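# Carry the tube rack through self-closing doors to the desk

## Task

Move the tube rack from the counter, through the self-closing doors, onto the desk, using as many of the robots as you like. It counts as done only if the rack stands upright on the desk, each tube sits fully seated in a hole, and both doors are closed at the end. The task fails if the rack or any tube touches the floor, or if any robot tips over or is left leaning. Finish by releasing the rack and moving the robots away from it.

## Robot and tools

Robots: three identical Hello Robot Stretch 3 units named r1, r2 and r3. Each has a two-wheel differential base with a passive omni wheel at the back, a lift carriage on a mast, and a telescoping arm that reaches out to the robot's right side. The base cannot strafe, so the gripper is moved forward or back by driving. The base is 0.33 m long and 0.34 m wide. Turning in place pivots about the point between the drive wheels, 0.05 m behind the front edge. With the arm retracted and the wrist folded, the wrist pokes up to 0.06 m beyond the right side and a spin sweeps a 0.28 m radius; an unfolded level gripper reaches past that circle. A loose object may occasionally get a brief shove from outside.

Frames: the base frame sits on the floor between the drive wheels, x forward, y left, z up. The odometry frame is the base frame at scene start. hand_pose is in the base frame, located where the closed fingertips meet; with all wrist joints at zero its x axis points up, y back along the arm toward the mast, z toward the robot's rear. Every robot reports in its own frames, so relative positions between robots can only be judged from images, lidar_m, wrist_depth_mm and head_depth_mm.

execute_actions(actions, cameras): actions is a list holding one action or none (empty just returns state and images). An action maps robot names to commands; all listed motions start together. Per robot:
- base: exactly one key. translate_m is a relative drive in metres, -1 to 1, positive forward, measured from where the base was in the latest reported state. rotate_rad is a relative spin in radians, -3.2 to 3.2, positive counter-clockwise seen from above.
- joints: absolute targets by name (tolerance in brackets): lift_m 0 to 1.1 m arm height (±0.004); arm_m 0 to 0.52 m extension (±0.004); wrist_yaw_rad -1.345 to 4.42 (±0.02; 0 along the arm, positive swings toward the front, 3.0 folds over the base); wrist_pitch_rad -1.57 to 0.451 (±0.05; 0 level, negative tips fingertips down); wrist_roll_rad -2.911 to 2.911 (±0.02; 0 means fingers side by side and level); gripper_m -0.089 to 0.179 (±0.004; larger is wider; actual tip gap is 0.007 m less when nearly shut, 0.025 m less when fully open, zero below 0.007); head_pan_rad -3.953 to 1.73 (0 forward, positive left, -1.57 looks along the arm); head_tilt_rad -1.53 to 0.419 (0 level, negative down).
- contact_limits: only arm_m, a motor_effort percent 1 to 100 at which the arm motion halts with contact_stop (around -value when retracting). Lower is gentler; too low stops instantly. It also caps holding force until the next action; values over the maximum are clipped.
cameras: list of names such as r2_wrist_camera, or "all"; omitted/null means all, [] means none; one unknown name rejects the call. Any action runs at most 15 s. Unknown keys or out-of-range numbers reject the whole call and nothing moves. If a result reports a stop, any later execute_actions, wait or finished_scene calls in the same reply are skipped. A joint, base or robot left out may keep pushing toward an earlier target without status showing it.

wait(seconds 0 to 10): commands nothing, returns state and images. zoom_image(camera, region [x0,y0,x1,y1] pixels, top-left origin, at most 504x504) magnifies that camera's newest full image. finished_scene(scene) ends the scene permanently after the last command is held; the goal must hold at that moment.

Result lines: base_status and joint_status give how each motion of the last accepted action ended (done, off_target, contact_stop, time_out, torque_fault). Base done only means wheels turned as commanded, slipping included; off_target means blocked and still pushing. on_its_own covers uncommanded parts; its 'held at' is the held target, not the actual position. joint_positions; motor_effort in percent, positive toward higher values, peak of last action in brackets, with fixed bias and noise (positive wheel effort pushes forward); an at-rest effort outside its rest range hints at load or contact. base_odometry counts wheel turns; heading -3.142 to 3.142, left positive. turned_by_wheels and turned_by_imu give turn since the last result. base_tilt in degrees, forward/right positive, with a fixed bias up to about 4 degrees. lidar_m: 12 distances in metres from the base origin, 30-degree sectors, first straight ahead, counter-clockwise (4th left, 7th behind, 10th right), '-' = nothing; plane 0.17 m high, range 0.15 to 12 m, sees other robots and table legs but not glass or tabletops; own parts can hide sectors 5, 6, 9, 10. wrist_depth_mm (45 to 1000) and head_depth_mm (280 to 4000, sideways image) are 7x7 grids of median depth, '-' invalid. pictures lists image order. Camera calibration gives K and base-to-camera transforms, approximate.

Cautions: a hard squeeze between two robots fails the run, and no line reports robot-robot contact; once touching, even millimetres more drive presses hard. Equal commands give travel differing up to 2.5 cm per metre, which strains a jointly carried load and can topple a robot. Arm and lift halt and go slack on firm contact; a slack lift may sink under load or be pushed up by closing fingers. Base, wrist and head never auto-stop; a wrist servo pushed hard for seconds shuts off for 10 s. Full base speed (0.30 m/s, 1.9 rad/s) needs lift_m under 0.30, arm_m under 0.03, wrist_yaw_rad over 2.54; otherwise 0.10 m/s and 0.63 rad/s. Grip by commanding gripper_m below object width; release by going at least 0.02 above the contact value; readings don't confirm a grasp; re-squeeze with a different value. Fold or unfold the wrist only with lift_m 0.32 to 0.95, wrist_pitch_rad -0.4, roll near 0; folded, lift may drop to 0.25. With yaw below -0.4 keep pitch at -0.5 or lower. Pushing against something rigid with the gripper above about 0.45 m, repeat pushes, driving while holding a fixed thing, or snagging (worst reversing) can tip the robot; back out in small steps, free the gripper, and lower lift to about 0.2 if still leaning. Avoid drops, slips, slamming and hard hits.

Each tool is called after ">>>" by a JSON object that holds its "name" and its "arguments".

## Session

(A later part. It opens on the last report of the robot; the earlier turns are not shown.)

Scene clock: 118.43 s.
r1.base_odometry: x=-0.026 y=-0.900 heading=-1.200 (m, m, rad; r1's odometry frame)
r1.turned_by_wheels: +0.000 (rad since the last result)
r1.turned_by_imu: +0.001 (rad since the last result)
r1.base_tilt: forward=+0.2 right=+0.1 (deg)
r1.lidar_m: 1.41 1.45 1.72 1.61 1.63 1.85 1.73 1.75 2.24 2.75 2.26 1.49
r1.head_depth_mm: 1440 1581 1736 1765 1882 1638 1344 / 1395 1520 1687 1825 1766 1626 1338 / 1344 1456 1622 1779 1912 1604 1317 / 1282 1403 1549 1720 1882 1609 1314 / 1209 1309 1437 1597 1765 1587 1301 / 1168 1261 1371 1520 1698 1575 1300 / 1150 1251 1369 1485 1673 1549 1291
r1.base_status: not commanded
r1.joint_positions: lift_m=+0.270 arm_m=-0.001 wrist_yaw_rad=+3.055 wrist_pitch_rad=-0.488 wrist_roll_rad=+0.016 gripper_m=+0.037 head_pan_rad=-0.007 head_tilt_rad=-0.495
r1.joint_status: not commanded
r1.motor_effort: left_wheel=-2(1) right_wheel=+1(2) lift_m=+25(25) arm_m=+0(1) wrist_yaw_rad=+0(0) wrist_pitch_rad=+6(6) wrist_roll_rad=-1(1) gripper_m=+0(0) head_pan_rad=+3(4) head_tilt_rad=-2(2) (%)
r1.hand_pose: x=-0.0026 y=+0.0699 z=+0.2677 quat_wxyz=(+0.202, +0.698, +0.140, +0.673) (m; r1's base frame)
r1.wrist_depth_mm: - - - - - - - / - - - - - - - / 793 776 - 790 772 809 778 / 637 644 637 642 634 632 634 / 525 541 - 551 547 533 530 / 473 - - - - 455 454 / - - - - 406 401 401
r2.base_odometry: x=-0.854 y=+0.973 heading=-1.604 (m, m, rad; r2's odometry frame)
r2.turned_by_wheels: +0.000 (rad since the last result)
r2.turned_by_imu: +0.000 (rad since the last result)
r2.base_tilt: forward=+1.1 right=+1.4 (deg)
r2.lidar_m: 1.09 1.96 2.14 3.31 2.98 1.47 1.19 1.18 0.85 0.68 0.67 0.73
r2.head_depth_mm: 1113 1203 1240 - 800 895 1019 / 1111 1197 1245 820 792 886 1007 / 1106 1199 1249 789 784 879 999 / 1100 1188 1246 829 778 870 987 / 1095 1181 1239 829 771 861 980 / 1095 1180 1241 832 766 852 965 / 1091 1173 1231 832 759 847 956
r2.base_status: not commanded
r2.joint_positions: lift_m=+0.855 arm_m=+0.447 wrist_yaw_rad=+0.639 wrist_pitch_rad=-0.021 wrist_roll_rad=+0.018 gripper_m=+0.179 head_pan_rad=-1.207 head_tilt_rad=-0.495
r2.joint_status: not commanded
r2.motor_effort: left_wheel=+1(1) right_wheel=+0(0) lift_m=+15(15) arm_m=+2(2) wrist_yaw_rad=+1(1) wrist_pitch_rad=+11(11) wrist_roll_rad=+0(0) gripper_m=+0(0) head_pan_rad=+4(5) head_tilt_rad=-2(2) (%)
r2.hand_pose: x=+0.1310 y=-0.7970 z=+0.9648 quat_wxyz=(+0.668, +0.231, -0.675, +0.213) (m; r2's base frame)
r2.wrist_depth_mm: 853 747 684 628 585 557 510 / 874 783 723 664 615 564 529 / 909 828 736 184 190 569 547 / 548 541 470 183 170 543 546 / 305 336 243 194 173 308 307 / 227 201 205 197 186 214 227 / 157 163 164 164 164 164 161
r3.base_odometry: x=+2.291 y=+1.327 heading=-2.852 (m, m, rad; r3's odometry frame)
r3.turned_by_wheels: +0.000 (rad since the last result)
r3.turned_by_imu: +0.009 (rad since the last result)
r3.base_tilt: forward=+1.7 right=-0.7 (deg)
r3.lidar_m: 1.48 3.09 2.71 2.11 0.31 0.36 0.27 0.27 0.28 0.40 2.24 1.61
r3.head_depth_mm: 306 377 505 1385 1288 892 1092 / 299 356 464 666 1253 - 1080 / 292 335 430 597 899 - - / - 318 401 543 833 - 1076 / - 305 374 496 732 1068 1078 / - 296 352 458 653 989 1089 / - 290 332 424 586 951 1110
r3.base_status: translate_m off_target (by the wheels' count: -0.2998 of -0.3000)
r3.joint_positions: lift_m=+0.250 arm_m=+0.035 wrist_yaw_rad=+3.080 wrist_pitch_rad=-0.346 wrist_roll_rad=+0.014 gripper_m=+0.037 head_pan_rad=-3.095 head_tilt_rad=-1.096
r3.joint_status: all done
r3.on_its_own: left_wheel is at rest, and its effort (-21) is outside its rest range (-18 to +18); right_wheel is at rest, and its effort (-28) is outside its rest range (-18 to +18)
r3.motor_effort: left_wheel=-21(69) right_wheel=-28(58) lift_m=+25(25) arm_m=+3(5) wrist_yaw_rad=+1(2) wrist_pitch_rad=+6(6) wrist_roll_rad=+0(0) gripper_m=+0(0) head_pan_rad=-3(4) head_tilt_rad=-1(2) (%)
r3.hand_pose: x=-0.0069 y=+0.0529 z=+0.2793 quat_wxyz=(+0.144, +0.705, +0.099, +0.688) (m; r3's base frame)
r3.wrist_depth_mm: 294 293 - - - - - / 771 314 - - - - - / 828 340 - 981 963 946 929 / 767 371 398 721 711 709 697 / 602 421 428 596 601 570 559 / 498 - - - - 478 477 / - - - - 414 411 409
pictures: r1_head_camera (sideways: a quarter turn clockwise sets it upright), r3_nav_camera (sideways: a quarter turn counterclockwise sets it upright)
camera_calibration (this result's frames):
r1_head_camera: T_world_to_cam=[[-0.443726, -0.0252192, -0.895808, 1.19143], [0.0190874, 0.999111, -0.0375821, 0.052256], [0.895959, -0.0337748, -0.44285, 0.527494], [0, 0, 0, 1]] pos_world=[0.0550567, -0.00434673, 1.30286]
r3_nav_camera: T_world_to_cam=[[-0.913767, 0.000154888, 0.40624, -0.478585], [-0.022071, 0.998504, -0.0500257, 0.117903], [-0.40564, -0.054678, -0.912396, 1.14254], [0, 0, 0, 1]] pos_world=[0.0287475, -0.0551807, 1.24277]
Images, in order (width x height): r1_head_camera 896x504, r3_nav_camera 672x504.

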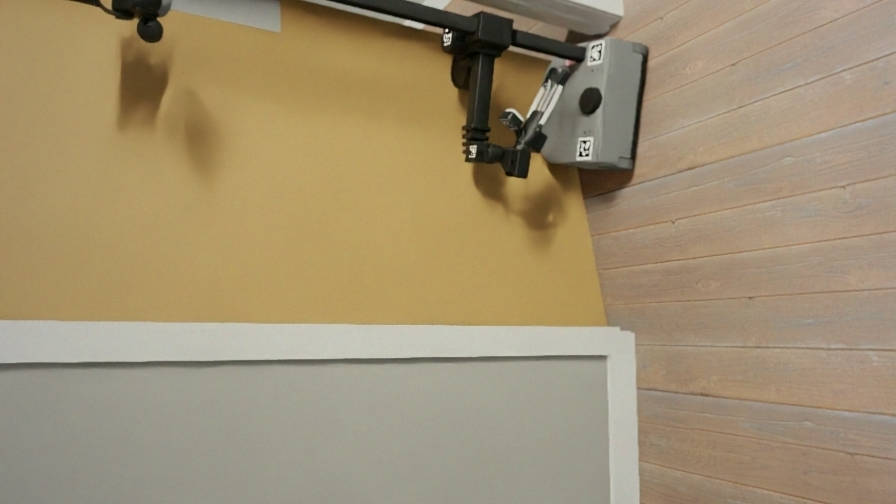

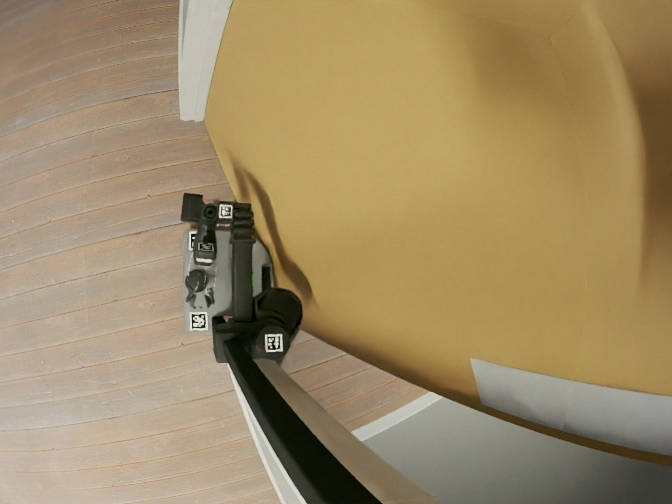

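>>> {"name": "execute_actions", "arguments": {"actions": [{"r2":{"base":{"translate_m":0.026},"joints":{"arm_m":0.483,"lift_m":0.85}},"r3":{"base":{"rotate_rad":0.3},"joints":{"arm_m":0.032}}}], "cameras": ["r2_wrist_camera"]}}

>>> {"name": "execute_actions", "arguments": {"actions": [{"r2":{"joints":{"gripper_m":0.09}},"r3":{"base":{"translate_m":-0.25}}}], "cameras": ["r3_nav_camera","r2_wrist_camera","r2_head_camera"]}}

Scene clock: 127.40 s.
r1.base_odometry: x=-0.026 y=-0.900 heading=-1.200 (m, m, rad; r1's odometry frame)
r1.turned_by_wheels: +0.000 (rad since the last result)
r1.turned_by_imu: +0.001 (rad since the last result)
r1.base_tilt: forward=+0.1 right=+0.1 (deg)
r1.lidar_m: 1.41 1.44 1.72 1.61 1.63 1.85 1.73 1.75 2.24 2.75 2.27 1.49
r1.head_depth_mm: 1442 1596 1724 1880 1882 1649 1349 / 1394 1536 1694 1839 1765 1626 1334 / 1337 1459 1606 1788 1879 1612 1322 / 1287 1408 1550 1723 1890 1601 1323 / 1208 1314 1435 1598 1784 1590 1304 / 1162 1261 1377 1526 1701 1570 1293 / 1155 1249 1358 1509 1661 1554 1287
r1.base_status: not commanded
r1.joint_positions: lift_m=+0.270 arm_m=-0.001 wrist_yaw_rad=+3.055 wrist_pitch_rad=-0.488 wrist_roll_rad=+0.016 gripper_m=+0.037 head_pan_rad=-0.007 head_tilt_rad=-0.495
r1.joint_status: not commanded
r1.motor_effort: left_wheel=-1(1) right_wheel=+1(1) lift_m=+25(25) arm_m=+1(0) wrist_yaw_rad=+0(0) wrist_pitch_rad=+6(6) wrist_roll_rad=-1(1) gripper_m=-1(1) head_pan_rad=+4(4) head_tilt_rad=-2(2) (%)
r1.hand_pose: x=-0.0026 y=+0.0699 z=+0.2677 quat_wxyz=(+0.202, +0.698, +0.140, +0.673) (m; r1's base frame)
r1.wrist_depth_mm: - - - - - - - / - - - - - - - / 797 797 - 774 768 792 782 / 626 641 642 634 630 640 618 / 543 541 - 547 547 529 526 / 473 - - - - 462 458 / - - - - 404 400 400
r2.base_odometry: x=-0.854 y=+0.947 heading=-1.604 (m, m, rad; r2's odometry frame)
r2.turned_by_wheels: +0.000 (rad since the last result)
r2.turned_by_imu: +0.000 (rad since the last result)
r2.base_tilt: forward=+1.1 right=+1.3 (deg)
r2.lidar_m: 1.08 1.94 2.11 3.27 3.01 1.48 1.21 1.20 0.84 0.67 0.66 0.71
r2.head_depth_mm: 1101 1197 1244 - 784 883 1003 / 1104 1190 1240 788 778 871 993 / 1103 1184 1240 790 771 864 982 / 1090 1179 1239 829 765 856 968 / 1088 1179 1236 831 759 849 959 / 1083 1172 1225 829 753 839 951 / 1083 1170 1218 831 746 833 940
r2.base_status: done
r2.joint_positions: lift_m=+0.850 arm_m=+0.483 wrist_yaw_rad=+0.639 wrist_pitch_rad=-0.021 wrist_roll_rad=+0.018 gripper_m=+0.179 head_pan_rad=-1.207 head_tilt_rad=-0.495
r2.joint_status: all done
r2.motor_effort: left_wheel=+1(5) right_wheel=+0(2) lift_m=+15(16) arm_m=+2(3) wrist_yaw_rad=+1(1) wrist_pitch_rad=+11(11) wrist_roll_rad=+0(0) gripper_m=+0(1) head_pan_rad=+5(4) head_tilt_rad=-2(3) (%)
r2.hand_pose: x=+0.1310 y=-0.8330 z=+0.9598 quat_wxyz=(+0.668, +0.231, -0.675, +0.213) (m; r2's base frame)
r2.wrist_depth_mm: 780 721 647 607 560 513 475 / 823 739 664 591 567 516 498 / 868 755 695 119 167 533 514 / 516 517 163 124 148 452 505 / 291 281 159 128 154 124 294 / 219 187 148 131 139 129 218 / 149 156 146 146 146 145 154
r3.base_odometry: x=+2.291 y=+1.327 heading=-2.553 (m, m, rad; r3's odometry frame)
r3.turned_by_wheels: +0.299 (rad since the last result)
r3.turned_by_imu: +0.288 (rad since the last result)
r3.base_tilt: forward=+1.8 right=-0.8 (deg)
r3.lidar_m: 3.06 2.72 2.11 0.30 0.30 0.30 0.27 0.27 0.33 0.62 2.37 1.47
r3.head_depth_mm: - 316 406 563 915 1213 1081 / - 312 397 548 872 - 1078 / - 308 391 533 782 - - / - 307 384 521 809 - 1079 / - 303 377 509 785 1165 1088 / - 303 369 496 757 1197 1086 / - 298 364 484 727 1180 1109
r3.base_status: done
r3.joint_positions: lift_m=+0.250 arm_m=+0.032 wrist_yaw_rad=+3.080 wrist_pitch_rad=-0.346 wrist_roll_rad=+0.014 gripper_m=+0.037 head_pan_rad=-3.095 head_tilt_rad=-1.096
r3.joint_status: all done
r3.on_its_own: left_wheel is at rest, and its effort (-40) is outside its rest range (-18 to +18)
r3.motor_effort: left_wheel=-40(47) right_wheel=-13(15) lift_m=+24(25) arm_m=-3(3) wrist_yaw_rad=+0(0) wrist_pitch_rad=+6(5) wrist_roll_rad=+0(0) gripper_m=+0(0) head_pan_rad=-4(3) head_tilt_rad=-1(1) (%)
r3.hand_pose: x=-0.0069 y=+0.0551 z=+0.2793 quat_wxyz=(+0.144, +0.705, +0.099, +0.688) (m; r3's base frame)
r3.wrist_depth_mm: 877 873 334 - - - - / 940 945 364 - - - - / 956 984 - 851 952 928 911 / 700 759 688 667 722 703 707 / 406 593 581 579 597 567 566 / 381 530 - - - 480 475 / - - - - 415 412 410
pictures: r2_wrist_camera
camera_calibration (this result's frames):
r2_wrist_camera: T_world_to_cam=[[-0.785077, -0.61925, -0.0135249, -0.395488], [-0.119652, 0.173045, -0.977619, 1.12435], [0.607731, -0.765888, -0.209948, -0.355059], [0, 0, 0, 1]] pos_world=[0.0398227, -0.711405, 1.0193]
Images, in order (width x height): r2_wrist_camera 644x364.

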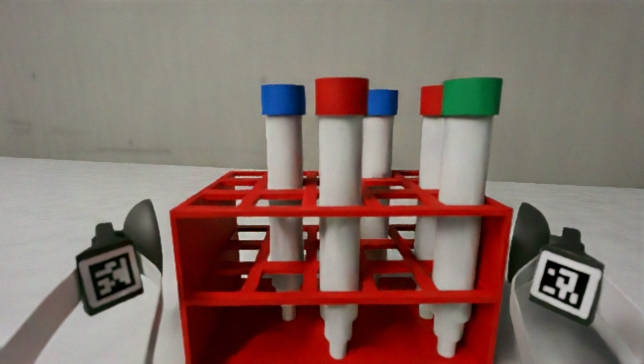

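Scene clock: 130.83 s.
r1.base_odometry: x=-0.026 y=-0.900 heading=-1.200 (m, m, rad; r1's odometry frame)
r1.turned_by_wheels: +0.000 (rad since the last result)
r1.turned_by_imu: +0.001 (rad since the last result)
r1.base_tilt: forward=+0.2 right=+0.1 (deg)
r1.lidar_m: 1.41 1.45 1.73 1.61 1.63 1.85 1.73 1.75 2.23 2.74 2.26 1.70
r1.head_depth_mm: 1841 3038 3172 2933 1952 1649 1341 / 1655 1857 2113 1973 1997 1633 1329 / 1487 1646 1832 1961 1972 1619 1322 / 1358 1480 1635 1827 1968 1600 1314 / 1209 1320 1442 1617 1813 1580 1298 / 1162 1261 1383 1520 1700 1587 1291 / 1151 1249 1359 1500 1678 1556 1288
r1.base_status: not commanded
r1.joint_positions: lift_m=+0.270 arm_m=-0.001 wrist_yaw_rad=+3.055 wrist_pitch_rad=-0.488 wrist_roll_rad=+0.016 gripper_m=+0.037 head_pan_rad=-0.007 head_tilt_rad=-0.495
r1.joint_status: not commanded
r1.motor_effort: left_wheel=-1(1) right_wheel=+1(2) lift_m=+25(25) arm_m=+0(0) wrist_yaw_rad=+0(1) wrist_pitch_rad=+5(6) wrist_roll_rad=-1(0) gripper_m=-1(0) head_pan_rad=+4(4) head_tilt_rad=-2(3) (%)
r1.hand_pose: x=-0.0026 y=+0.0699 z=+0.2677 quat_wxyz=(+0.202, +0.698, +0.140, +0.673) (m; r1's base frame)
r1.wrist_depth_mm: - - - - - - - / - - - - - - 997 / 784 788 - 783 767 791 772 / 637 647 628 638 638 625 632 / 535 544 - 552 550 532 529 / 468 - - - - 459 457 / - - - - 401 403 396
r2.base_odometry: x=-0.854 y=+0.947 heading=-1.604 (m, m, rad; r2's odometry frame)
r2.turned_by_wheels: +0.000 (rad since the last result)
r2.turned_by_imu: +0.000 (rad since the last result)
r2.base_tilt: forward=+1.1 right=+1.3 (deg)
r2.lidar_m: 1.08 1.94 2.12 3.27 3.03 1.49 1.21 1.20 0.84 0.67 0.66 0.71
r2.head_depth_mm: 1105 1198 1244 - 782 880 1002 / 1103 1191 1246 789 779 872 993 / 1098 1183 1240 791 771 864 983 / 1089 1177 1232 827 766 858 967 / 1089 1179 1233 830 759 846 963 / 1087 1168 1219 830 754 841 951 / 1078 1162 1216 831 747 831 942
r2.base_status: not commanded
r2.joint_positions: lift_m=+0.850 arm_m=+0.483 wrist_yaw_rad=+0.639 wrist_pitch_rad=-0.021 wrist_roll_rad=+0.018 gripper_m=+0.091 head_pan_rad=-1.207 head_tilt_rad=-0.495
r2.joint_status: all done
r2.motor_effort: left_wheel=+3(1) right_wheel=+0(0) lift_m=+15(15) arm_m=+4(3) wrist_yaw_rad=+1(1) wrist_pitch_rad=+11(11) wrist_roll_rad=+0(0) gripper_m=-20(100) head_pan_rad=+5(5) head_tilt_rad=-2(2) (%)
r2.hand_pose: x=+0.1310 y=-0.8330 z=+0.9598 quat_wxyz=(+0.668, +0.231, -0.675, +0.213) (m; r2's base frame)
r2.wrist_depth_mm: 791 708 649 596 551 515 484 / 801 744 679 594 557 523 496 / 869 759 693 149 158 543 508 / 514 515 161 131 146 518 504 / 292 322 162 159 159 142 294 / 204 192 162 141 140 142 211 / - 156 146 149 146 153 157
r3.base_odometry: x=+2.499 y=+1.466 heading=-2.553 (m, m, rad; r3's odometry frame)
r3.turned_by_wheels: +0.000 (rad since the last result)
r3.turned_by_imu: +0.000 (rad since the last result)
r3.base_tilt: forward=+1.8 right=-0.8 (deg)
r3.lidar_m: 3.32 2.89 0.32 0.46 0.94 0.39 0.27 0.26 0.27 0.35 0.65 1.69
r3.head_depth_mm: 333 422 579 1403 1310 1212 1091 / 312 388 511 749 1292 - 1073 / 299 357 459 643 980 - - / 288 331 417 563 868 - 1076 / - 308 381 500 726 1023 1082 / - 295 351 451 628 900 1082 / - 287 325 409 548 834 1108
r3.base_status: translate_m off_target (by the wheels' count: -0.2499 of -0.2500)
r3.joint_positions: lift_m=+0.250 arm_m=+0.032 wrist_yaw_rad=+3.080 wrist_pitch_rad=-0.346 wrist_roll_rad=+0.014 gripper_m=+0.037 head_pan_rad=-3.095 head_tilt_rad=-1.096
r3.joint_status: not commanded
r3.on_its_own: right_wheel is at rest, and its effort (-26) is outside its rest range (-18 to +18)
r3.motor_effort: left_wheel=-18(41) right_wheel=-26(52) lift_m=+25(24) arm_m=-2(3) wrist_yaw_rad=+0(0) wrist_pitch_rad=+6(6) wrist_roll_rad=+0(0) gripper_m=+0(0) head_pan_rad=-4(3) head_tilt_rad=-1(1) (%)
r3.hand_pose: x=-0.0069 y=+0.0551 z=+0.2793 quat_wxyz=(+0.144, +0.705, +0.099, +0.688) (m; r3's base frame)
r3.wrist_depth_mm: 874 877 881 880 363 352 - / 958 972 949 966 387 384 - / 979 - - 969 411 428 931 / 765 753 737 724 453 647 697 / 594 601 581 587 482 552 566 / 504 528 - - - 483 477 / - - - - 416 409 410
pictures: r2_head_camera (sideways: a quarter turn clockwise sets it upright), r2_wrist_camera, r3_nav_camera (sideways: a quarter turn counterclockwise sets it upright)
camera_calibration (this result's frames):
r2_head_camera: T_world_to_cam=[[-0.138602, 0.437598, -0.888424, 1.17809], [0.946884, 0.321402, 0.0105855, -0.0195839], [0.290173, -0.839767, -0.458901, 0.549451], [0, 0, 0, 1]] pos_world=[0.0223936, -0.047824, 1.29899]
r2_wrist_camera: T_world_to_cam=[[-0.785066, -0.619264, -0.0135241, -0.395501], [-0.119656, 0.173043, -0.977619, 1.12435], [0.607744, -0.765878, -0.209948, -0.355056], [0, 0, 0, 1]] pos_world=[0.0398242, -0.71141, 1.0193]
r3_nav_camera: T_world_to_cam=[[-0.913767, 0.000154886, 0.406239, -0.478585], [-0.022071, 0.998504, -0.0500257, 0.117903], [-0.405639, -0.054678, -0.912396, 1.14254], [0, 0, 0, 1]] pos_world=[0.0287475, -0.0551807, 1.24277]
Images, in order (width x height): r2_head_camera 896x504, r2_wrist_camera 644x364, r3_nav_camera 672x504.

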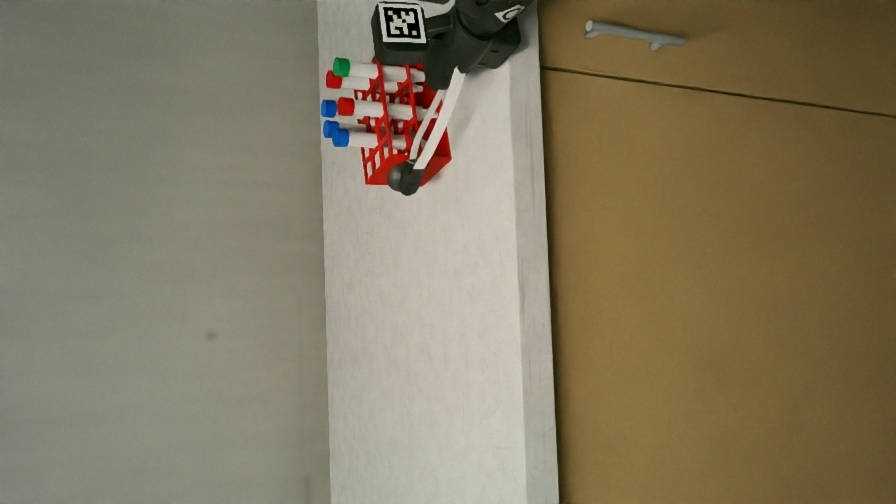

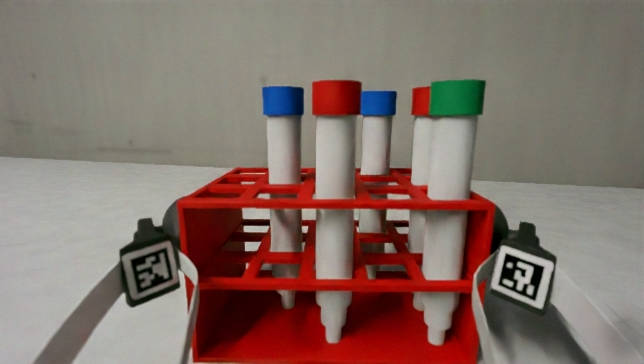

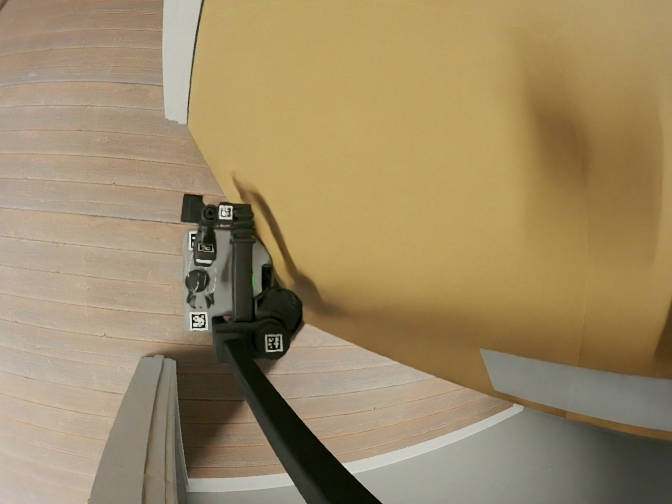

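>>> {"name": "execute_actions", "arguments": {"actions": [{"r2":{"joints":{"gripper_m":0.05}},"r3":{"base":{"rotate_rad":0.2}}}], "cameras": []}}

>>> {"name": "execute_actions", "arguments": {"actions": [{"r2":{"joints":{"lift_m":0.89}},"r3":{"base":{"translate_m":-0.2}}}], "cameras": ["r3_nav_camera","r2_wrist_camera","r1_nav_camera"]}}

>>> {"name": "execute_actions", "arguments": {"actions": [{"r3":{"base":{"rotate_rad":0.35},"joints":{"head_pan_rad":-3.9,"head_tilt_rad":-0.9}}}], "cameras": ["r3_nav_camera"]}}

Scene clock: 138.03 s.
r1.base_odometry: x=-0.026 y=-0.900 heading=-1.200 (m, m, rad; r1's odometry frame)
r1.turned_by_wheels: +0.000 (rad since the last result)
r1.turned_by_imu: +0.002 (rad since the last result)
r1.base_tilt: forward=+0.1 right=+0.2 (deg)
r1.lidar_m: 1.41 1.45 1.72 1.61 1.63 1.86 1.73 1.75 2.24 2.74 2.26 1.70
r1.head_depth_mm: 3051 3007 3154 2959 1958 1638 1340 / 1658 1860 2114 2024 2001 1632 1334 / 1481 1663 1860 2039 1970 1622 1323 / 1355 1485 1637 1825 1962 1601 1314 / 1214 1319 1450 1621 1808 1583 1311 / 1160 1266 1382 1526 1694 1574 1302 / 1146 1248 1360 1505 1669 1550 1284
r1.base_status: not commanded
r1.joint_positions: lift_m=+0.270 arm_m=-0.001 wrist_yaw_rad=+3.055 wrist_pitch_rad=-0.488 wrist_roll_rad=+0.016 gripper_m=+0.037 head_pan_rad=-0.007 head_tilt_rad=-0.495
r1.joint_status: not commanded
r1.motor_effort: left_wheel=-1(1) right_wheel=+2(1) lift_m=+25(25) arm_m=+0(1) wrist_yaw_rad=+0(1) wrist_pitch_rad=+6(6) wrist_roll_rad=+0(0) gripper_m=-1(1) head_pan_rad=+4(4) head_tilt_rad=-2(2) (%)
r1.hand_pose: x=-0.0026 y=+0.0699 z=+0.2677 quat_wxyz=(+0.202, +0.698, +0.140, +0.673) (m; r1's base frame)
r1.wrist_depth_mm: - - - - - - - / - 998 - - - 992 - / 800 784 - 770 789 782 787 / 647 633 645 644 638 632 623 / 528 540 - 551 555 533 528 / 476 - - - - 452 452 / - - - - 404 399 401
r2.base_odometry: x=-0.854 y=+0.947 heading=-1.604 (m, m, rad; r2's odometry frame)
r2.turned_by_wheels: +0.000 (rad since the last result)
r2.turned_by_imu: +0.000 (rad since the last result)
r2.base_tilt: forward=+1.1 right=+1.3 (deg)
r2.lidar_m: 1.08 1.94 2.12 3.26 3.03 1.49 1.22 1.20 0.84 0.67 0.66 0.71
r2.head_depth_mm: 1106 1197 1242 - 782 881 1002 / 1105 1188 1246 789 781 871 991 / 1093 1183 1239 789 772 862 982 / 1094 1178 1235 829 767 854 969 / 1087 1178 1231 830 759 847 960 / 1082 1172 1224 832 752 839 948 / 1077 1165 1221 832 745 833 940
r2.base_status: not commanded
r2.joint_positions: lift_m=+0.850 arm_m=+0.483 wrist_yaw_rad=+0.639 wrist_pitch_rad=-0.021 wrist_roll_rad=+0.018 gripper_m=+0.052 head_pan_rad=-1.207 head_tilt_rad=-0.495
r2.joint_status: all done
r2.motor_effort: left_wheel=+2(2) right_wheel=+0(0) lift_m=+15(15) arm_m=+3(2) wrist_yaw_rad=+2(1) wrist_pitch_rad=+11(11) wrist_roll_rad=+0(0) gripper_m=-34(100) head_pan_rad=+5(4) head_tilt_rad=-2(2) (%)
r2.hand_pose: x=+0.1310 y=-0.8330 z=+0.9598 quat_wxyz=(+0.668, +0.231, -0.675, +0.213) (m; r2's base frame)
r2.wrist_depth_mm: 776 708 646 607 549 512 483 / 816 733 661 609 562 525 495 / 840 782 695 149 173 543 505 / 520 517 161 131 147 518 503 / 292 320 162 159 158 142 292 / 204 192 162 141 141 142 210 / - 156 146 148 147 153 156
r3.base_odometry: x=+2.498 y=+1.466 heading=-2.353 (m, m, rad; r3's odometry frame)
r3.turned_by_wheels: +0.199 (rad since the last result)
r3.turned_by_imu: +0.192 (rad since the last result)
r3.base_tilt: forward=+1.8 right=-0.8 (deg)
r3.lidar_m: 3.33 0.36 0.32 0.89 1.03 0.34 0.27 0.27 0.29 0.44 2.57 1.70
r3.head_depth_mm: 300 361 476 694 1285 1211 1091 / 292 343 445 632 1057 - 1079 / 288 328 418 579 865 - - / - 312 394 535 819 - 1075 / - 304 373 496 740 1093 1085 / - 298 353 463 668 1039 1093 / - 292 337 434 609 1027 1115
r3.base_status: done
r3.joint_positions: lift_m=+0.250 arm_m=+0.032 wrist_yaw_rad=+3.080 wrist_pitch_rad=-0.346 wrist_roll_rad=+0.014 gripper_m=+0.037 head_pan_rad=-3.095 head_tilt_rad=-1.096
r3.joint_status: not commanded
r3.on_its_own: left_wheel is at rest, and its effort (-35) is outside its rest range (-18 to +18)
r3.motor_effort: left_wheel=-35(41) right_wheel=-5(8) lift_m=+25(24) arm_m=-3(3) wrist_yaw_rad=+0(1) wrist_pitch_rad=+6(5) wrist_roll_rad=+0(0) gripper_m=+0(0) head_pan_rad=-4(4) head_tilt_rad=-2(1) (%)
r3.hand_pose: x=-0.0069 y=+0.0551 z=+0.2793 quat_wxyz=(+0.144, +0.705, +0.099, +0.688) (m; r3's base frame)
r3.wrist_depth_mm: - - 930 910 840 323 312 / - - - 974 908 347 346 / - - - 969 852 373 824 / 760 760 740 724 648 409 675 / 604 597 582 593 477 448 567 / 500 530 - - - 481 479 / - - - - 417 412 414
pictures: none
No camera images: the call's "cameras" was empty. Leave "cameras" out to get every camera's image.

Scene clock: 140.97 s.
r1.base_odometry: x=-0.026 y=-0.900 heading=-1.200 (m, m, rad; r1's odometry frame)
r1.turned_by_wheels: +0.000 (rad since the last result)
r1.turned_by_imu: +0.001 (rad since the last result)
r1.base_tilt: forward=+0.2 right=+0.1 (deg)
r1.lidar_m: 1.41 1.45 1.72 1.61 1.63 1.85 1.73 1.75 2.24 2.74 2.26 1.71
r1.head_depth_mm: 3217 3304 3352 2990 1955 1632 1344 / 3263 3609 3844 2737 2086 1638 1341 / 1735 1987 2281 2153 2077 1613 1325 / 1441 1593 1769 2009 2037 1607 1311 / 1210 1317 1455 1632 1810 1596 1300 / 1159 1256 1377 1513 1692 1566 1289 / 1146 1243 1360 1502 1676 1563 1286
r1.base_status: not commanded
r1.joint_positions: lift_m=+0.270 arm_m=-0.001 wrist_yaw_rad=+3.055 wrist_pitch_rad=-0.488 wrist_roll_rad=+0.016 gripper_m=+0.037 head_pan_rad=-0.007 head_tilt_rad=-0.495
r1.joint_status: not commanded
r1.motor_effort: left_wheel=-1(1) right_wheel=+2(1) lift_m=+25(25) arm_m=+0(0) wrist_yaw_rad=+0(1) wrist_pitch_rad=+6(6) wrist_roll_rad=-1(1) gripper_m=+0(0) head_pan_rad=+4(4) head_tilt_rad=-3(2) (%)
r1.hand_pose: x=-0.0026 y=+0.0699 z=+0.2677 quat_wxyz=(+0.202, +0.698, +0.140, +0.673) (m; r1's base frame)
r1.wrist_depth_mm: - - - - - - - / - - - - - - - / 786 784 - 774 771 785 778 / 641 639 640 644 617 642 641 / 530 543 - 546 547 534 536 / 471 - - - - 455 460 / - - - - 407 403 406
r2.base_odometry: x=-0.854 y=+0.947 heading=-1.604 (m, m, rad; r2's odometry frame)
r2.turned_by_wheels: +0.000 (rad since the last result)
r2.turned_by_imu: +0.000 (rad since the last result)
r2.base_tilt: forward=+1.1 right=+1.3 (deg)
r2.lidar_m: 1.08 1.94 2.12 3.25 3.02 1.49 1.21 1.20 0.84 0.67 0.66 0.71
r2.head_depth_mm: 1106 1192 1251 753 781 881 1000 / 1102 1192 827 784 780 875 994 / 1096 1187 1244 822 771 863 978 / 1091 1179 1237 829 764 854 970 / 1092 1175 1227 830 759 850 960 / 1085 1172 1226 830 754 838 952 / 1080 1161 1221 834 747 832 940
r2.base_status: not commanded
r2.joint_positions: lift_m=+0.889 arm_m=+0.483 wrist_yaw_rad=+0.639 wrist_pitch_rad=-0.028 wrist_roll_rad=+0.018 gripper_m=+0.069 head_pan_rad=-1.207 head_tilt_rad=-0.495
r2.joint_status: all done
r2.on_its_own: gripper_m is held at +0.068, not at your +0.050, by its stall guard, which is still easing
r2.motor_effort: left_wheel=+2(1) right_wheel=+0(0) lift_m=+34(35) arm_m=+2(3) wrist_yaw_rad=+1(1) wrist_pitch_rad=+15(15) wrist_roll_rad=+0(0) gripper_m=-14(32) head_pan_rad=+4(4) head_tilt_rad=-2(3) (%)
r2.hand_pose: x=+0.1309 y=-0.8328 z=+0.9970 quat_wxyz=(+0.669, +0.233, -0.674, +0.210) (m; r2's base frame)
r2.wrist_depth_mm: 786 708 646 598 551 512 485 / 811 736 664 611 560 529 497 / 861 760 695 149 161 544 508 / 672 677 175 132 147 545 527 / 385 426 163 160 160 142 386 / 271 255 162 141 141 142 279 / 208 208 153 147 147 205 208
r3.base_odometry: x=+2.639 y=+1.607 heading=-2.354 (m, m, rad; r3's odometry frame)
r3.turned_by_wheels: +0.000 (rad since the last result)
r3.turned_by_imu: +0.000 (rad since the last result)
r3.base_tilt: forward=+1.6 right=-0.8 (deg)
r3.lidar_m: 3.50 0.45 0.56 0.95 1.09 0.44 0.28 0.25 0.25 0.31 0.63 1.86
r3.head_depth_mm: 375 1709 1600 1430 1307 1215 1095 / 340 426 575 1398 1307 - 1070 / 313 384 497 705 1093 - - / 297 349 437 589 898 - 1073 / - 318 392 510 725 1009 1081 / - 298 354 447 607 851 1083 / - 288 323 399 522 754 1091
r3.base_status: done
r3.joint_positions: lift_m=+0.250 arm_m=+0.032 wrist_yaw_rad=+3.080 wrist_pitch_rad=-0.346 wrist_roll_rad=+0.014 gripper_m=+0.037 head_pan_rad=-3.095 head_tilt_rad=-1.096
r3.joint_status: not commanded
r3.motor_effort: left_wheel=-17(35) right_wheel=-15(41) lift_m=+25(25) arm_m=-3(3) wrist_yaw_rad=+0(1) wrist_pitch_rad=+6(5) wrist_roll_rad=+0(0) gripper_m=+0(0) head_pan_rad=-3(3) head_tilt_rad=-1(0) (%)
r3.hand_pose: x=-0.0069 y=+0.0551 z=+0.2793 quat_wxyz=(+0.144, +0.705, +0.099, +0.688) (m; r3's base frame)
r3.wrist_depth_mm: - - 962 949 896 820 465 / - - - - 984 794 455 / - - - 977 966 753 424 / 758 748 736 718 721 660 444 / 607 593 584 587 593 571 481 / 510 532 - - - 476 471 / - - - - 419 408 406
pictures: r1_nav_camera (sideways: a quarter turn counterclockwise sets it upright), r2_wrist_camera, r3_nav_camera (sideways: a quarter turn counterclockwise sets it upright)
camera_calibration (this result's frames):
r1_nav_camera: T_world_to_cam=[[0.506359, 0.0355442, 0.86159, -1.08442], [0.0468165, -0.99881, 0.0136909, 0.0367681], [0.861051, 0.0334041, -0.50742, 0.613356], [0, 0, 0, 1]] pos_world=[0.0192547, 0.0547807, 1.24505]
r2_wrist_camera: T_world_to_cam=[[-0.785122, -0.619189, -0.0137267, -0.39472], [-0.123688, 0.178474, -0.976139, 1.16427], [0.606865, -0.764691, -0.21671, -0.339194], [0, 0, 0, 1]] pos_world=[0.0399469, -0.711576, 1.05756]
r3_nav_camera: T_world_to_cam=[[-0.913767, 0.000154882, 0.406239, -0.478585], [-0.022071, 0.998504, -0.0500257, 0.117903], [-0.405639, -0.0546779, -0.912396, 1.14254], [0, 0, 0, 1]] pos_world=[0.0287475, -0.0551807, 1.24277]
Images, in order (width x height): r1_nav_camera 672x504, r2_wrist_camera 644x364, r3_nav_camera 672x504.

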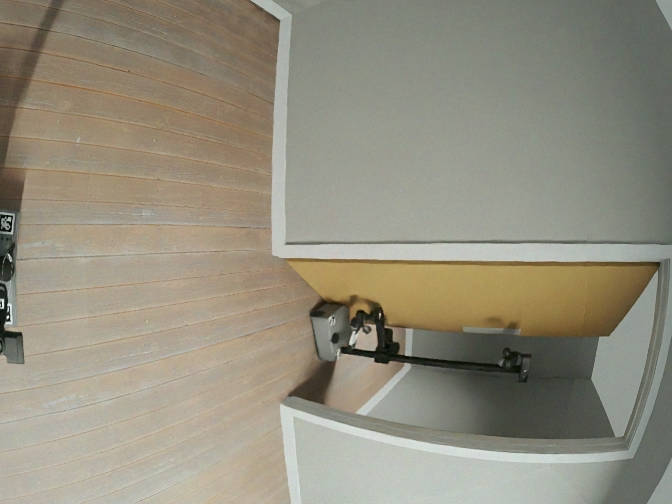

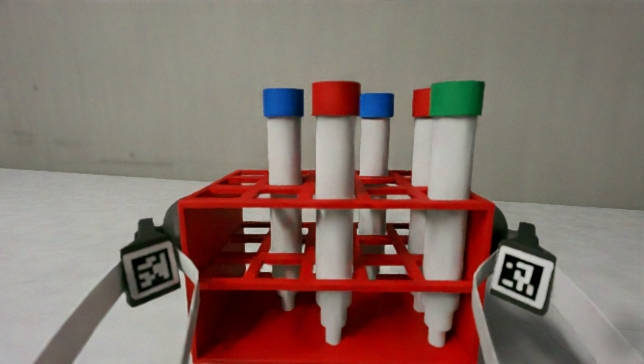

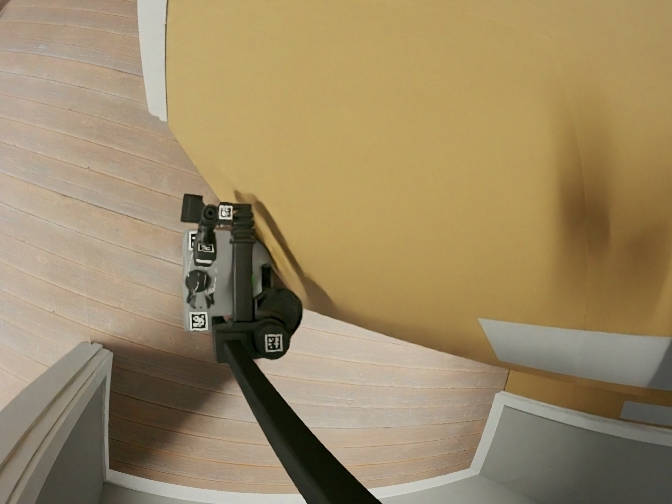

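Scene clock: 142.47 s.
r1.base_odometry: x=-0.026 y=-0.900 heading=-1.200 (m, m, rad; r1's odometry frame)
r1.turned_by_wheels: +0.000 (rad since the last result)
r1.turned_by_imu: +0.000 (rad since the last result)
r1.base_tilt: forward=+0.2 right=+0.1 (deg)
r1.lidar_m: 1.41 1.45 1.72 1.61 1.63 1.85 1.73 1.75 2.24 2.74 2.26 1.71
r1.head_depth_mm: 3203 3317 3365 2992 1935 1629 1336 / 3275 3550 3883 2745 2085 1631 1332 / 1764 2019 2271 2154 2059 1624 1320 / 1447 1598 1799 2015 2019 1602 1318 / 1216 1327 1453 1627 1801 1588 1305 / 1162 1263 1378 1519 1681 1578 1298 / 1147 1248 1360 1507 1665 1567 1285
r1.base_status: not commanded
r1.joint_positions: lift_m=+0.270 arm_m=-0.001 wrist_yaw_rad=+3.055 wrist_pitch_rad=-0.488 wrist_roll_rad=+0.016 gripper_m=+0.037 head_pan_rad=-0.007 head_tilt_rad=-0.495
r1.joint_status: not commanded
r1.motor_effort: left_wheel=-1(1) right_wheel=+2(2) lift_m=+25(25) arm_m=+0(0) wrist_yaw_rad=+0(1) wrist_pitch_rad=+6(6) wrist_roll_rad=+0(1) gripper_m=+0(0) head_pan_rad=+4(4) head_tilt_rad=-2(2) (%)
r1.hand_pose: x=-0.0026 y=+0.0699 z=+0.2677 quat_wxyz=(+0.202, +0.698, +0.140, +0.673) (m; r1's base frame)
r1.wrist_depth_mm: - - - - - - - / - - - - - - - / 787 794 - 785 770 784 763 / 644 641 651 633 629 630 636 / 538 545 - 547 551 530 527 / 474 - - - - 459 459 / - - - - 404 404 402
r2.base_odometry: x=-0.854 y=+0.947 heading=-1.604 (m, m, rad; r2's odometry frame)
r2.turned_by_wheels: +0.000 (rad since the last result)
r2.turned_by_imu: +0.000 (rad since the last result)
r2.base_tilt: forward=+1.1 right=+1.3 (deg)
r2.lidar_m: 1.07 1.94 2.12 3.25 3.01 1.49 1.22 1.20 0.84 0.67 0.66 0.72
r2.head_depth_mm: 1100 1195 1251 753 781 881 1001 / 1099 1191 826 788 777 871 992 / 1094 1181 1244 821 772 866 983 / 1092 1181 1238 832 767 855 969 / 1087 1172 1228 829 759 847 959 / 1085 1172 1224 832 752 838 948 / 1080 1169 1222 830 747 833 940
r2.base_status: not commanded
r2.joint_positions: lift_m=+0.889 arm_m=+0.483 wrist_yaw_rad=+0.639 wrist_pitch_rad=-0.028 wrist_roll_rad=+0.018 gripper_m=+0.076 head_pan_rad=-1.207 head_tilt_rad=-0.495
r2.joint_status: not commanded
r2.on_its_own: gripper_m is held at +0.075, not at your +0.050, by its stall guard, which is still easing
r2.motor_effort: left_wheel=+1(2) right_wheel=+0(0) lift_m=+34(34) arm_m=+3(2) wrist_yaw_rad=+0(1) wrist_pitch_rad=+15(15) wrist_roll_rad=+0(0) gripper_m=-24(28) head_pan_rad=+5(5) head_tilt_rad=-2(3) (%)
r2.hand_pose: x=+0.1309 y=-0.8328 z=+0.9970 quat_wxyz=(+0.669, +0.233, -0.674, +0.210) (m; r2's base frame)
r2.wrist_depth_mm: 793 716 646 604 546 506 477 / 814 740 682 606 562 529 494 / 872 755 713 150 173 549 502 / 679 659 175 132 147 553 524 / 384 420 162 160 160 142 387 / 269 256 163 141 141 142 279 / 207 210 153 148 146 204 208
r3.base_odometry: x=+2.639 y=+1.607 heading=-2.004 (m, m, rad; r3's odometry frame)
r3.turned_by_wheels: +0.349 (rad since the last result)
r3.turned_by_imu: +0.337 (rad since the last result)
r3.base_tilt: forward=+1.8 right=-0.8 (deg)
r3.lidar_m: 0.47 0.45 0.94 1.00 1.45 0.34 0.27 0.27 0.29 0.45 1.86 3.50
r3.head_depth_mm: - - - - - 1255 1124 / 1850 2150 2001 - - - 1125 / 1813 2132 1956 1653 1437 1264 - / 1878 2174 1954 1654 1427 1263 - / 1838 2138 1907 713 798 968 - / 380 416 465 533 618 729 867 / 328 360 396 445 501 575 673
r3.base_status: done
r3.joint_positions: lift_m=+0.250 arm_m=+0.032 wrist_yaw_rad=+3.080 wrist_pitch_rad=-0.346 wrist_roll_rad=+0.014 gripper_m=+0.037 head_pan_rad=-3.893 head_tilt_rad=-0.903
r3.joint_status: all done
r3.on_its_own: left_wheel is at rest, and its effort (-29) is outside its rest range (-18 to +18)
r3.motor_effort: left_wheel=-29(36) right_wheel=+0(12) lift_m=+25(24) arm_m=-3(3) wrist_yaw_rad=+0(0) wrist_pitch_rad=+6(6) wrist_roll_rad=+0(0) gripper_m=+0(0) head_pan_rad=-4(53) head_tilt_rad=+1(18) (%)
r3.hand_pose: x=-0.0069 y=+0.0551 z=+0.2793 quat_wxyz=(+0.144, +0.705, +0.099, +0.688) (m; r3's base frame)
r3.wrist_depth_mm: - - - - 942 816 749 / - - - - - 884 795 / - - - 957 936 879 817 / 756 746 726 727 721 708 697 / 600 599 579 591 594 570 564 / 500 528 - - - 478 469 / - - - - 418 413 407
pictures: r3_nav_camera (sideways: a quarter turn counterclockwise sets it upright)
camera_calibration (this result's frames):
r3_nav_camera: T_world_to_cam=[[-0.568107, 0.589336, 0.574402, -0.699746], [0.692175, 0.719719, -0.0538411, 0.118526], [-0.445138, 0.366999, -0.816801, 1.01855], [0, 0, 0, 1]] pos_world=[-0.0261777, -0.046726, 1.24027]
Images, in order (width x height): r3_nav_camera 672x504.

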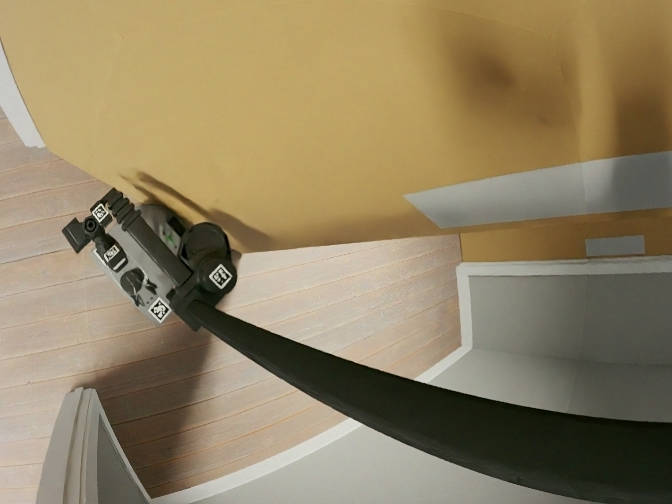

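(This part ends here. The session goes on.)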